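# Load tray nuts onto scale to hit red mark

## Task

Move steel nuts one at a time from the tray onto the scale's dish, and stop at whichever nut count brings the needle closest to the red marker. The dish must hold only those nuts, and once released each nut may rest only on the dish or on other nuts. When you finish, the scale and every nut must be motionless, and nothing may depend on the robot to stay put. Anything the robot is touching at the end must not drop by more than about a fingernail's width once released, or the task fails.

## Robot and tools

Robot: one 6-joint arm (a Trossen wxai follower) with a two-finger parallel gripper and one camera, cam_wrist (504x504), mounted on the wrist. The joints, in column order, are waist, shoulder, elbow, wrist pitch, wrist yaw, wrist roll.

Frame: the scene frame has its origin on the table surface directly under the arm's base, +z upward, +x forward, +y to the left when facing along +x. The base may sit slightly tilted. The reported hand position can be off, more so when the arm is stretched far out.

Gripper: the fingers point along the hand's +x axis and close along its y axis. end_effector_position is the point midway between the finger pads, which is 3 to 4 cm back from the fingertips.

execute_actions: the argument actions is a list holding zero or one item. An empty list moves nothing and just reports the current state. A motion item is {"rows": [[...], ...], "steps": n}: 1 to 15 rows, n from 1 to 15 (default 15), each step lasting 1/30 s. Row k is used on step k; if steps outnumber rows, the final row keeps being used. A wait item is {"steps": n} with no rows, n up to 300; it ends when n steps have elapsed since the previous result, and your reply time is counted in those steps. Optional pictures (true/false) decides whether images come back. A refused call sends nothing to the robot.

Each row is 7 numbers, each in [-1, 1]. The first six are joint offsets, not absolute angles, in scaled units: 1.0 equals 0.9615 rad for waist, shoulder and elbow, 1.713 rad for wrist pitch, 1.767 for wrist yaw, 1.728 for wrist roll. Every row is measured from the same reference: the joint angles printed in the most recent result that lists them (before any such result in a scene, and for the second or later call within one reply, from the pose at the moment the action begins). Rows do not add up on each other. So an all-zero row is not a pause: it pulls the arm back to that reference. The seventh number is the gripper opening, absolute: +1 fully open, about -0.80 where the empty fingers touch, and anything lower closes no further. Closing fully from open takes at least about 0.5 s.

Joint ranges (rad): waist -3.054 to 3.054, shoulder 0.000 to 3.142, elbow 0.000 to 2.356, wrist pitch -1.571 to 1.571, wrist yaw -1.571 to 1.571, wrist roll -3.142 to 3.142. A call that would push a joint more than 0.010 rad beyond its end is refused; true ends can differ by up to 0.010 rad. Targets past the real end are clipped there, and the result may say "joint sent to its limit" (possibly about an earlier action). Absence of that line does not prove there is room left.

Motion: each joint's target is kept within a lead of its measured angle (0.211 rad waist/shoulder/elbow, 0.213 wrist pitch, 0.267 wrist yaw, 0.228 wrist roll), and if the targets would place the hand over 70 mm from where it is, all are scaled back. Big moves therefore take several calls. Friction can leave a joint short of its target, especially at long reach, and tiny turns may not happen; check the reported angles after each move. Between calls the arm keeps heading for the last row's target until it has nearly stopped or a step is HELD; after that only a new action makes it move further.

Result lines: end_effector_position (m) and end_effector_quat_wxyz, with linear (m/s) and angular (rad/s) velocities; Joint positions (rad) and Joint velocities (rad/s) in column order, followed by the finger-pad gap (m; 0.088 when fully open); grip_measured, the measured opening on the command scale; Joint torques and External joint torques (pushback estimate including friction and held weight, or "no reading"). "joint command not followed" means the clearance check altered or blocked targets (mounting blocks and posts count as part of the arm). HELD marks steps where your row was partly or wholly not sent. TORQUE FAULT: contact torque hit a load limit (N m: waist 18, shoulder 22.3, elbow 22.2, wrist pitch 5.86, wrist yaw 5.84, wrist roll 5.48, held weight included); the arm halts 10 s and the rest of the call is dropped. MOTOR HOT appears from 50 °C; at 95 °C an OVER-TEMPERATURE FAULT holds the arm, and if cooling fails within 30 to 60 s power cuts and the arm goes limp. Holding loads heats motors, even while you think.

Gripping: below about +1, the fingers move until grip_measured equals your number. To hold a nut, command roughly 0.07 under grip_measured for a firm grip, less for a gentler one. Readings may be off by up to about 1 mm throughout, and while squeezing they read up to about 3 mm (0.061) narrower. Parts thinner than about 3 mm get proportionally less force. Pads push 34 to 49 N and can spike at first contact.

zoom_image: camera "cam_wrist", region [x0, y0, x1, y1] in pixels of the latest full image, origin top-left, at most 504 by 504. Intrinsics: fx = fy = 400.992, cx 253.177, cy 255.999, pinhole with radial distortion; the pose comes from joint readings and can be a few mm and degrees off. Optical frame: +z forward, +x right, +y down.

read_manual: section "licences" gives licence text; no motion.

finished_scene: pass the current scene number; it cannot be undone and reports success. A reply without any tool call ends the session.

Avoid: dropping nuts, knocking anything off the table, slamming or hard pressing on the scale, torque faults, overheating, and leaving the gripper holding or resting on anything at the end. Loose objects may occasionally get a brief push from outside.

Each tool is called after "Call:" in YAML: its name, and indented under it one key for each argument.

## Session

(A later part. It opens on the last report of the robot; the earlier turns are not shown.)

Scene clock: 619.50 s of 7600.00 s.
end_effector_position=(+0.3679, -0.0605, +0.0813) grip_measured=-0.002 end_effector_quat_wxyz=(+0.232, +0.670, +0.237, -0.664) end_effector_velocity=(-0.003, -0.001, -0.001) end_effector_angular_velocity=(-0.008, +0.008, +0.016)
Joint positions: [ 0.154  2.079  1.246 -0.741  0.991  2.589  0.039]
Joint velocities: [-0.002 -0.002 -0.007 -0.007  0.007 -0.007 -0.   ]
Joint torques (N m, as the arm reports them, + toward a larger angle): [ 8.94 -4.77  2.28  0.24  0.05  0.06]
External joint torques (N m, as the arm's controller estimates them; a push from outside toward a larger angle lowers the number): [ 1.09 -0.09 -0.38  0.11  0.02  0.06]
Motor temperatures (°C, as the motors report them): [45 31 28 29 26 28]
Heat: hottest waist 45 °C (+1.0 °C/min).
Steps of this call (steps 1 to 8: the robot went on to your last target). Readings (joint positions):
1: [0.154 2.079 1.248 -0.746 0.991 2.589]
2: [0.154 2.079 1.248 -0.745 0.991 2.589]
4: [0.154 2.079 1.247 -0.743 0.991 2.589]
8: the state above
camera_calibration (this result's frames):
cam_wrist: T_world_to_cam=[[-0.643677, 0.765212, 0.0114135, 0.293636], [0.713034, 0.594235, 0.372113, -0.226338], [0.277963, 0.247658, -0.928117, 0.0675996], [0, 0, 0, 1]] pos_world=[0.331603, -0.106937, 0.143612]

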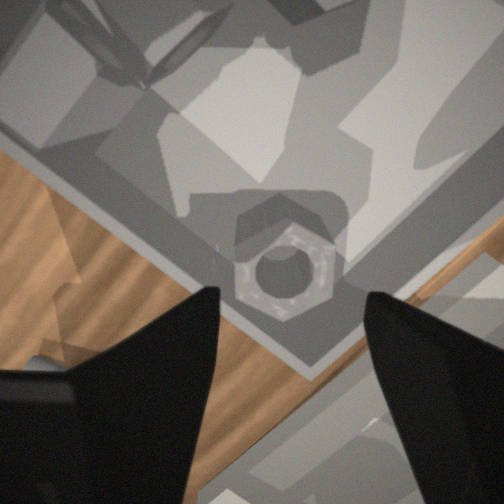

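Call:
execute_actions:
  actions:
    - {"rows":[[-0.014,-0.043,-0.035,0.006,0,-0.012,-0.07],[-0.014,-0.043,-0.035,0.006,0,-0.012,-0.07],[-0.014,-0.043,-0.035,0.006,0,-0.012,-0.07],[-0.014,-0.043,-0.035,0.006,0,-0.012,-0.07],[-0.014,-0.043,-0.035,0.006,0,-0.012,-0.07],[-0.014,-0.043,-0.035,0.006,0,-0.012,-0.07],[-0.044,-0.03,-0.057,0.048,0,-0.042,-0.07],[-0.044,-0.03,-0.057,0.048,0,-0.042,-0.07],[-0.044,-0.03,-0.057,0.048,0,-0.042,-0.07],[-0.073,-0.014,-0.079,0.09,0.003,-0.072,-0.07]]}
  pictures: false

Call:
execute_actions:
  actions:
    - {"steps":7}
  pictures: false

Call:
execute_actions:
  actions:
    - {"rows":[[0,0,0,0,0,0,-0.37]],"steps":12}

Scene clock: 633.63 s of 7600.00 s.
end_effector_position=(+0.3626, -0.0691, +0.0603) grip_measured=-0.066 end_effector_quat_wxyz=(+0.233, +0.669, +0.235, -0.666) end_effector_velocity=(-0.011, +0.003, -0.040) end_effector_angular_velocity=(-0.001, +0.039, +0.064)
Joint positions: [ 0.093  2.055  1.182 -0.612  0.992  2.482  0.036]
Joint velocities: [-0.09   0.032 -0.071  0.168 -0.007 -0.168 -0.001]
Joint torques (N m, as the arm reports them, + toward a larger angle): [ 9.29 -4.15  2.33  0.32  0.21 -0.1 ]
External joint torques (N m, as the arm's controller estimates them; a push from outside toward a larger angle lowers the number): [ 1.15  0.78 -0.26  0.15  0.17 -0.1 ]
Motor temperatures (°C, as the motors report them): [46 31 28 29 26 28]
Heat: hottest waist 46 °C (+1.0 °C/min).
Steps of this call (steps 1 to 15: the robot went on to your last target; steps 16 to 409: nothing new was sent; steps 410 to 424: all 15 steps of this action). Readings (joint positions):
410: [0.154 2.075 1.242 -0.737 0.991 2.587]
411: [0.152 2.070 1.236 -0.736 0.991 2.583]
413: [0.149 2.059 1.227 -0.736 0.991 2.578]
417: [0.140 2.049 1.215 -0.705 0.991 2.553]
424: the state above

Scene clock: 633.87 s of 7600.00 s.
end_effector_position=(+0.3628, -0.0686, +0.0586) grip_measured=-0.067 end_effector_quat_wxyz=(+0.234, +0.669, +0.235, -0.664) end_effector_velocity=(-0.004, -0.001, -0.003) end_effector_angular_velocity=(-0.008, +0.002, +0.026)
Joint positions: [ 0.089  2.057  1.176 -0.594  0.993  2.47   0.036]
Joint velocities: [-0.007 -0.007 -0.022  0.022  0.007 -0.037 -0.001]
Joint torques (N m, as the arm reports them, + toward a larger angle): [ 8.47 -3.71  2.43  0.34  0.19 -0.08]
External joint torques (N m, as the arm's controller estimates them; a push from outside toward a larger angle lowers the number): [ 0.79  1.07  0.    0.2   0.15 -0.08]
Motor temperatures (°C, as the motors report them): [46 31 28 29 26 28]
Heat: hottest waist 46 °C (+1.0 °C/min).
Steps of this call (steps 1 to 7: the robot went on to your last target). Readings (joint positions):
1: [0.090 2.056 1.180 -0.606 0.992 2.479]
2: [0.089 2.057 1.179 -0.602 0.992 2.476]
4: [0.089 2.057 1.178 -0.598 0.993 2.472]
7: the state above

Scene clock: 634.27 s of 7600.00 s.
end_effector_position=(+0.3630, -0.0684, +0.0589) grip_measured=-0.270 end_effector_quat_wxyz=(+0.235, +0.670, +0.235, -0.664) end_effector_velocity=(+0.000, -0.002, +0.001) end_effector_angular_velocity=(+0.007, +0.001, -0.011)
Joint positions: [ 0.091  2.057  1.176 -0.594  0.993  2.47   0.026]
Joint velocities: [-0.002 -0.007  0.002 -0.007 -0.007  0.007 -0.   ]
Joint torques (N m, as the arm reports them, + toward a larger angle): [ 8.87 -5.03  2.67  0.02  0.07  0.05]
External joint torques (N m, as the arm's controller estimates them; a push from outside toward a larger angle lowers the number): [ 1.14 -0.26  0.22 -0.13  0.03  0.05]
Motor temperatures (°C, as the motors report them): [46 31 28 29 26 28]
Heat: hottest waist 46 °C (+1.0 °C/min).
Steps of this call (steps 1 to 12: all 12 steps of this action). Readings (joint positions):
1: [0.089 2.057 1.176 -0.594 0.994 2.470]
2: [0.090 2.057 1.176 -0.594 0.993 2.470]
4: [0.091 2.057 1.176 -0.594 0.993 2.470]
8: [0.091 2.057 1.176 -0.594 0.993 2.470]
12: the state above
camera_calibration (this result's frames):
cam_wrist: T_world_to_cam=[[-0.644487, 0.764589, 0.00634644, 0.297344], [0.711759, 0.596881, 0.370314, -0.209089], [0.27935, 0.243179, -0.928885, 0.049357], [0, 0, 0, 1]] pos_world=[0.326667, -0.114547, 0.121388]

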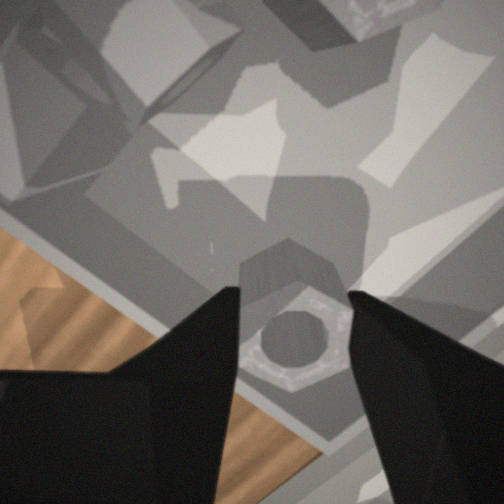

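Call:
execute_actions:
  actions:
    - {"rows":[[0.025,0,0.02,-0.04,0,0.03,-0.37],[0.025,0,0.02,-0.04,0,0.03,-0.37],[0.05,-0.01,0.04,-0.075,0,0.05,-0.37],[0.05,-0.01,0.04,-0.075,0,0.05,-0.37],[0.08,-0.02,0.055,-0.11,0,0.08,-0.37],[0.11,-0.04,0.06,-0.15,0,0.1,-0.37],[0.15,-0.06,0.06,-0.19,0,0.1,-0.37],[0.19,-0.07,0.06,-0.23,0,0.1,-0.37],[0.23,-0.07,0.06,-0.27,-0.01,0.1,-0.37],[0.27,-0.07,0.06,-0.27,-0.02,0.05,-0.37],[0.31,-0.07,0.04,-0.27,-0.03,0,-0.37],[0.35,-0.07,0.02,-0.27,-0.03,-0.05,-0.37],[0.4,-0.05,0,-0.27,-0.04,-0.1,-0.37],[0.44,0,0,-0.27,-0.04,-0.1,-0.37],[0.441,0.144,-0.02,-0.27,-0.051,-0.1,-0.37]]}
  pictures: false

Call:
execute_actions:
  actions:
    - {"steps":20}

Scene clock: 644.90 s of 7600.00 s.
end_effector_position=(+0.3330, -0.0252, +0.1603) grip_measured=-0.270 end_effector_quat_wxyz=(+0.410, +0.606, +0.401, -0.551) end_effector_velocity=(-0.119, +0.360, +0.136) end_effector_angular_velocity=(-0.139, -0.244, +2.190)
Joint positions: [ 0.419  2.025  1.206 -1.019  0.95   2.407  0.026]
Joint velocities: [ 1.004  0.725 -0.105 -0.256 -0.198 -0.755 -0.001]
Joint torques (N m, as the arm reports them, + toward a larger angle): [ 6.37  1.89  1.26  0.06 -0.35 -0.08]
External joint torques (N m, as the arm's controller estimates them; a push from outside toward a larger angle lowers the number): [ 1.    0.57  0.18 -0.26 -0.14 -0.05]
Motor temperatures (°C, as the motors report them): [48 31 28 29 26 28]
Heat: hottest waist 48 °C (+3.0 °C/min).
Steps of this call (steps 1 to 15: the robot went on to your last target; steps 16 to 304: nothing new was sent; steps 305 to 319: all 15 steps of this action). Readings (joint positions):
305: [0.092 2.057 1.178 -0.605 0.993 2.479]
306: [0.094 2.057 1.181 -0.619 0.993 2.488]
308: [0.106 2.057 1.190 -0.662 0.993 2.515]
312: [0.171 2.038 1.214 -0.816 0.993 2.593]
319: the state above

Scene clock: 645.57 s of 7600.00 s.
end_effector_position=(+0.2941, +0.0274, +0.1494) grip_measured=-0.270 end_effector_quat_wxyz=(+0.503, +0.496, +0.501, -0.499) end_effector_velocity=(-0.003, +0.001, -0.000) end_effector_angular_velocity=(+0.001, +0.009, +0.018)
Joint positions: [ 0.511  2.189  1.156 -1.054  0.905  2.3    0.026]
Joint velocities: [ 0.002  0.002 -0.002 -0.007 -0.007 -0.007 -0.   ]
Joint torques (N m, as the arm reports them, + toward a larger angle): [ 8.6  -3.34  3.79 -0.15  0.   -0.03]
External joint torques (N m, as the arm's controller estimates them; a push from outside toward a larger angle lowers the number): [ 1.54  0.68  0.3  -0.3  -0.05 -0.03]
Motor temperatures (°C, as the motors report them): [48 31 28 29 26 28]
Heat: hottest waist 48 °C (+3.0 °C/min).
Steps of this call (steps 1 to 20: the robot went on to your last target). Readings (joint positions):
1: [0.448 2.054 1.203 -1.023 0.943 2.382]
2: [0.471 2.086 1.198 -1.026 0.932 2.361]
4: [0.497 2.146 1.177 -1.040 0.911 2.335]
8: [0.504 2.185 1.156 -1.051 0.905 2.311]
20: the state above
camera_calibration (this result's frames):
cam_wrist: T_world_to_cam=[[-0.999431, -0.0323394, 0.00957898, 0.304802], [-0.0267587, 0.933149, 0.358492, -0.041028], [-0.020532, 0.358031, -0.933484, 0.215084], [0, 0, 0, 1]] pos_world=[0.307947, -0.0288646, 0.212566]

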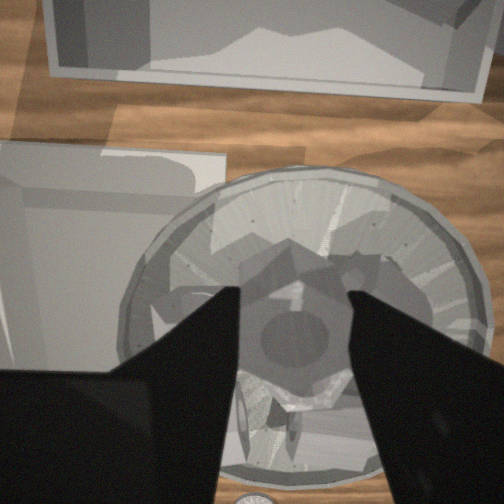

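Call:
execute_actions:
  actions:
    - {"rows":[[-0.03,0.01,-0.01,0.03,0,-0.02,-0.37],[-0.03,0.01,-0.01,0.03,0,-0.02,-0.37],[-0.03,0.01,-0.01,0.03,0,-0.02,-0.37],[-0.065,0.015,-0.03,0.07,0.01,-0.05,-0.37],[-0.065,0.015,-0.03,0.07,0.01,-0.05,-0.37],[-0.065,0.015,-0.03,0.07,0.01,-0.05,-0.37],[-0.102,0.025,-0.058,0.11,0.022,-0.085,-0.37]]}

Scene clock: 651.87 s of 7600.00 s.
end_effector_position=(+0.3006, +0.0285, +0.1157) grip_measured=-0.270 end_effector_quat_wxyz=(+0.499, +0.496, +0.505, -0.499) end_effector_velocity=(+0.009, +0.004, -0.002) end_effector_angular_velocity=(+0.006, -0.045, +0.022)
Joint positions: [ 0.417  2.207  1.108 -0.878  0.937  2.163  0.026]
Joint velocities: [-0.002 -0.002 -0.012  0.081  0.022 -0.081  0.   ]
Joint torques (N m, as the arm reports them, + toward a larger angle): [ 8.22 -3.88  2.71  0.19  0.19 -0.06]
External joint torques (N m, as the arm's controller estimates them; a push from outside toward a larger angle lowers the number): [ 1.08  0.38 -0.42  0.05  0.14 -0.06]
Motor temperatures (°C, as the motors report them): [48 31 28 28 26 28]
Heat: hottest waist 48 °C (+3.0 °C/min).
Steps of this call (steps 1 to 15: the robot went on to your last target; steps 16 to 174: nothing new was sent; steps 175 to 189: all 15 steps of this action). Readings (joint positions):
175: [0.510 2.189 1.156 -1.050 0.905 2.293]
176: [0.506 2.190 1.155 -1.039 0.905 2.287]
178: [0.494 2.191 1.152 -1.011 0.906 2.268]
182: [0.452 2.197 1.130 -0.932 0.923 2.209]
189: the state above
camera_calibration (this result's frames):
cam_wrist: T_world_to_cam=[[-0.999364, -0.0313911, 0.0169459, 0.310752], [-0.0230356, 0.930586, 0.365348, -0.0316407], [-0.0272383, 0.364725, -0.930717, 0.184862], [0, 0, 0, 1]] pos_world=[0.314861, -0.0282245, 0.178348]

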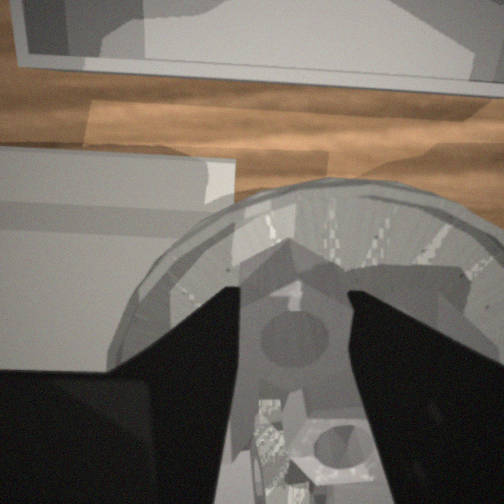

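Release and go to overview.

Call:
execute_actions:
  actions:
    - {"rows":[[-0.01,0,-0.012,0.014,0,0,-0.37],[-0.01,0,-0.012,0.014,0,0,-0.37],[-0.01,0,-0.012,0.014,0,0,-0.37],[-0.01,0,-0.012,0.014,0,0,-0.1],[-0.01,0,-0.012,0.014,0,0,-0.1],[-0.01,0,-0.012,0.014,0,0,-0.1],[-0.01,0,-0.012,0.014,0,0,-0.1],[-0.01,0,-0.012,0.014,0,0,-0.1],[0.04,-0.01,0.03,-0.05,0,0.03,-0.1],[0.08,-0.015,0.065,-0.1,0,0.06,-0.1],[0.08,-0.015,0.065,-0.1,0,0.06,-0.1],[0.12,-0.02,0.1,-0.15,0,0.06,-0.1],[0.16,-0.03,0.14,-0.2,0,0.06,-0.08],[0.2,-0.04,0.18,-0.25,0,0.06,-0.08],[0.38,0,0.68,-0.34,0.03,-0.98,0.6]]}
  pictures: false

Call:
execute_actions:
  actions:
    - {"steps":45}

Scene clock: 661.57 s of 7600.00 s.
end_effector_position=(+0.3036, +0.0219, +0.1626) grip_measured=-0.038 end_effector_quat_wxyz=(+0.551, +0.461, +0.515, -0.468) end_effector_velocity=(+0.149, +0.029, +0.402) end_effector_angular_velocity=(-0.152, -0.822, +1.966)
Joint positions: [ 0.537  2.199  1.211 -1.13   0.942  2.211  0.037]
Joint velocities: [ 0.989  0.002  0.95  -1.121  0.183 -1.297  0.175]
Joint torques (N m, as the arm reports them, + toward a larger angle): [10.36 -4.31  5.52  0.26  0.37 -0.04]
External joint torques (N m, as the arm's controller estimates them; a push from outside toward a larger angle lowers the number): [ 1.83 -0.72  0.96 -0.32  0.18 -0.08]
Motor temperatures (°C, as the motors report them): [48 31 28 29 26 28]
Heat: hottest waist 48 °C (+3.0 °C/min).
Steps of this call (steps 1 to 15: the robot went on to your last target; steps 16 to 276: nothing new was sent; steps 277 to 291: all 15 steps of this action). Readings (joint positions):
277: [0.416 2.207 1.105 -0.868 0.940 2.155]
278: [0.416 2.207 1.104 -0.866 0.940 2.155]
280: [0.415 2.207 1.103 -0.863 0.940 2.157]
284: [0.414 2.207 1.102 -0.858 0.940 2.159]
291: the state above

Scene clock: 663.07 s of 7600.00 s.
end_effector_position=(+0.3765, +0.0056, +0.3298) grip_measured=+0.598 end_effector_quat_wxyz=(+0.817, -0.086, +0.562, +0.094) end_effector_velocity=(+0.001, -0.000, -0.002) end_effector_angular_velocity=(-0.004, +0.006, +0.028)
Joint positions: [ 0.783  2.201  1.755 -1.458  0.989  0.476  0.068]
Joint velocities: [-0.007 -0.002 -0.002  0.007 -0.007 -0.037 -0.   ]
Joint torques (N m, as the arm reports them, + toward a larger angle): [ 8.78 -2.76  4.77  0.3   0.22  0.  ]
External joint torques (N m, as the arm's controller estimates them; a push from outside toward a larger angle lowers the number): [ 1.34  0.7   0.62 -0.37  0.07  0.  ]
Motor temperatures (°C, as the motors report them): [48 31 28 29 26 28]
Heat: hottest waist 48 °C (+3.0 °C/min).
From where the robot then was, a joint's target lay farther than a number of 1.0 reaches, so one or more steps of this call were cut to that.
Steps of this call (steps 1 to 45: the robot went on to your last target). Readings (joint positions):
1: [0.572 2.199 1.246 -1.164 0.949 2.170]
2: [0.609 2.199 1.285 -1.197 0.956 2.131]
4: [0.680 2.199 1.368 -1.283 0.966 2.040]
8: [0.765 2.200 1.559 -1.399 0.978 1.828]
45: the state above
camera_calibration (this result's frames):
cam_wrist: T_world_to_cam=[[0.268972, -0.961794, 0.0510593, -0.101241], [-0.963145, -0.268727, 0.0117336, 0.390568], [0.00243573, -0.0523335, -0.998627, 0.408129], [0, 0, 0, 1]] pos_world=[0.40241, 0.0289417, 0.408155]

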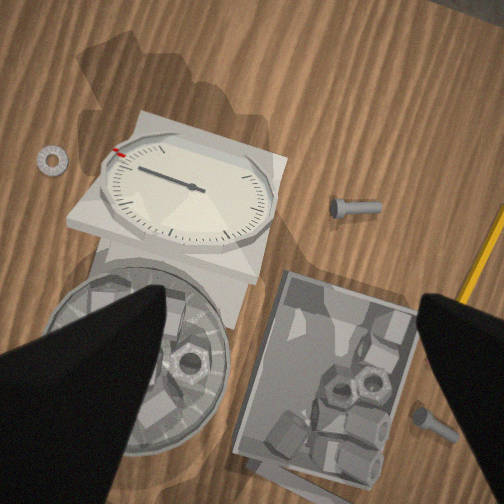

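Call:
finished_scene:
  scene: 1

The scene is finished: the task was done.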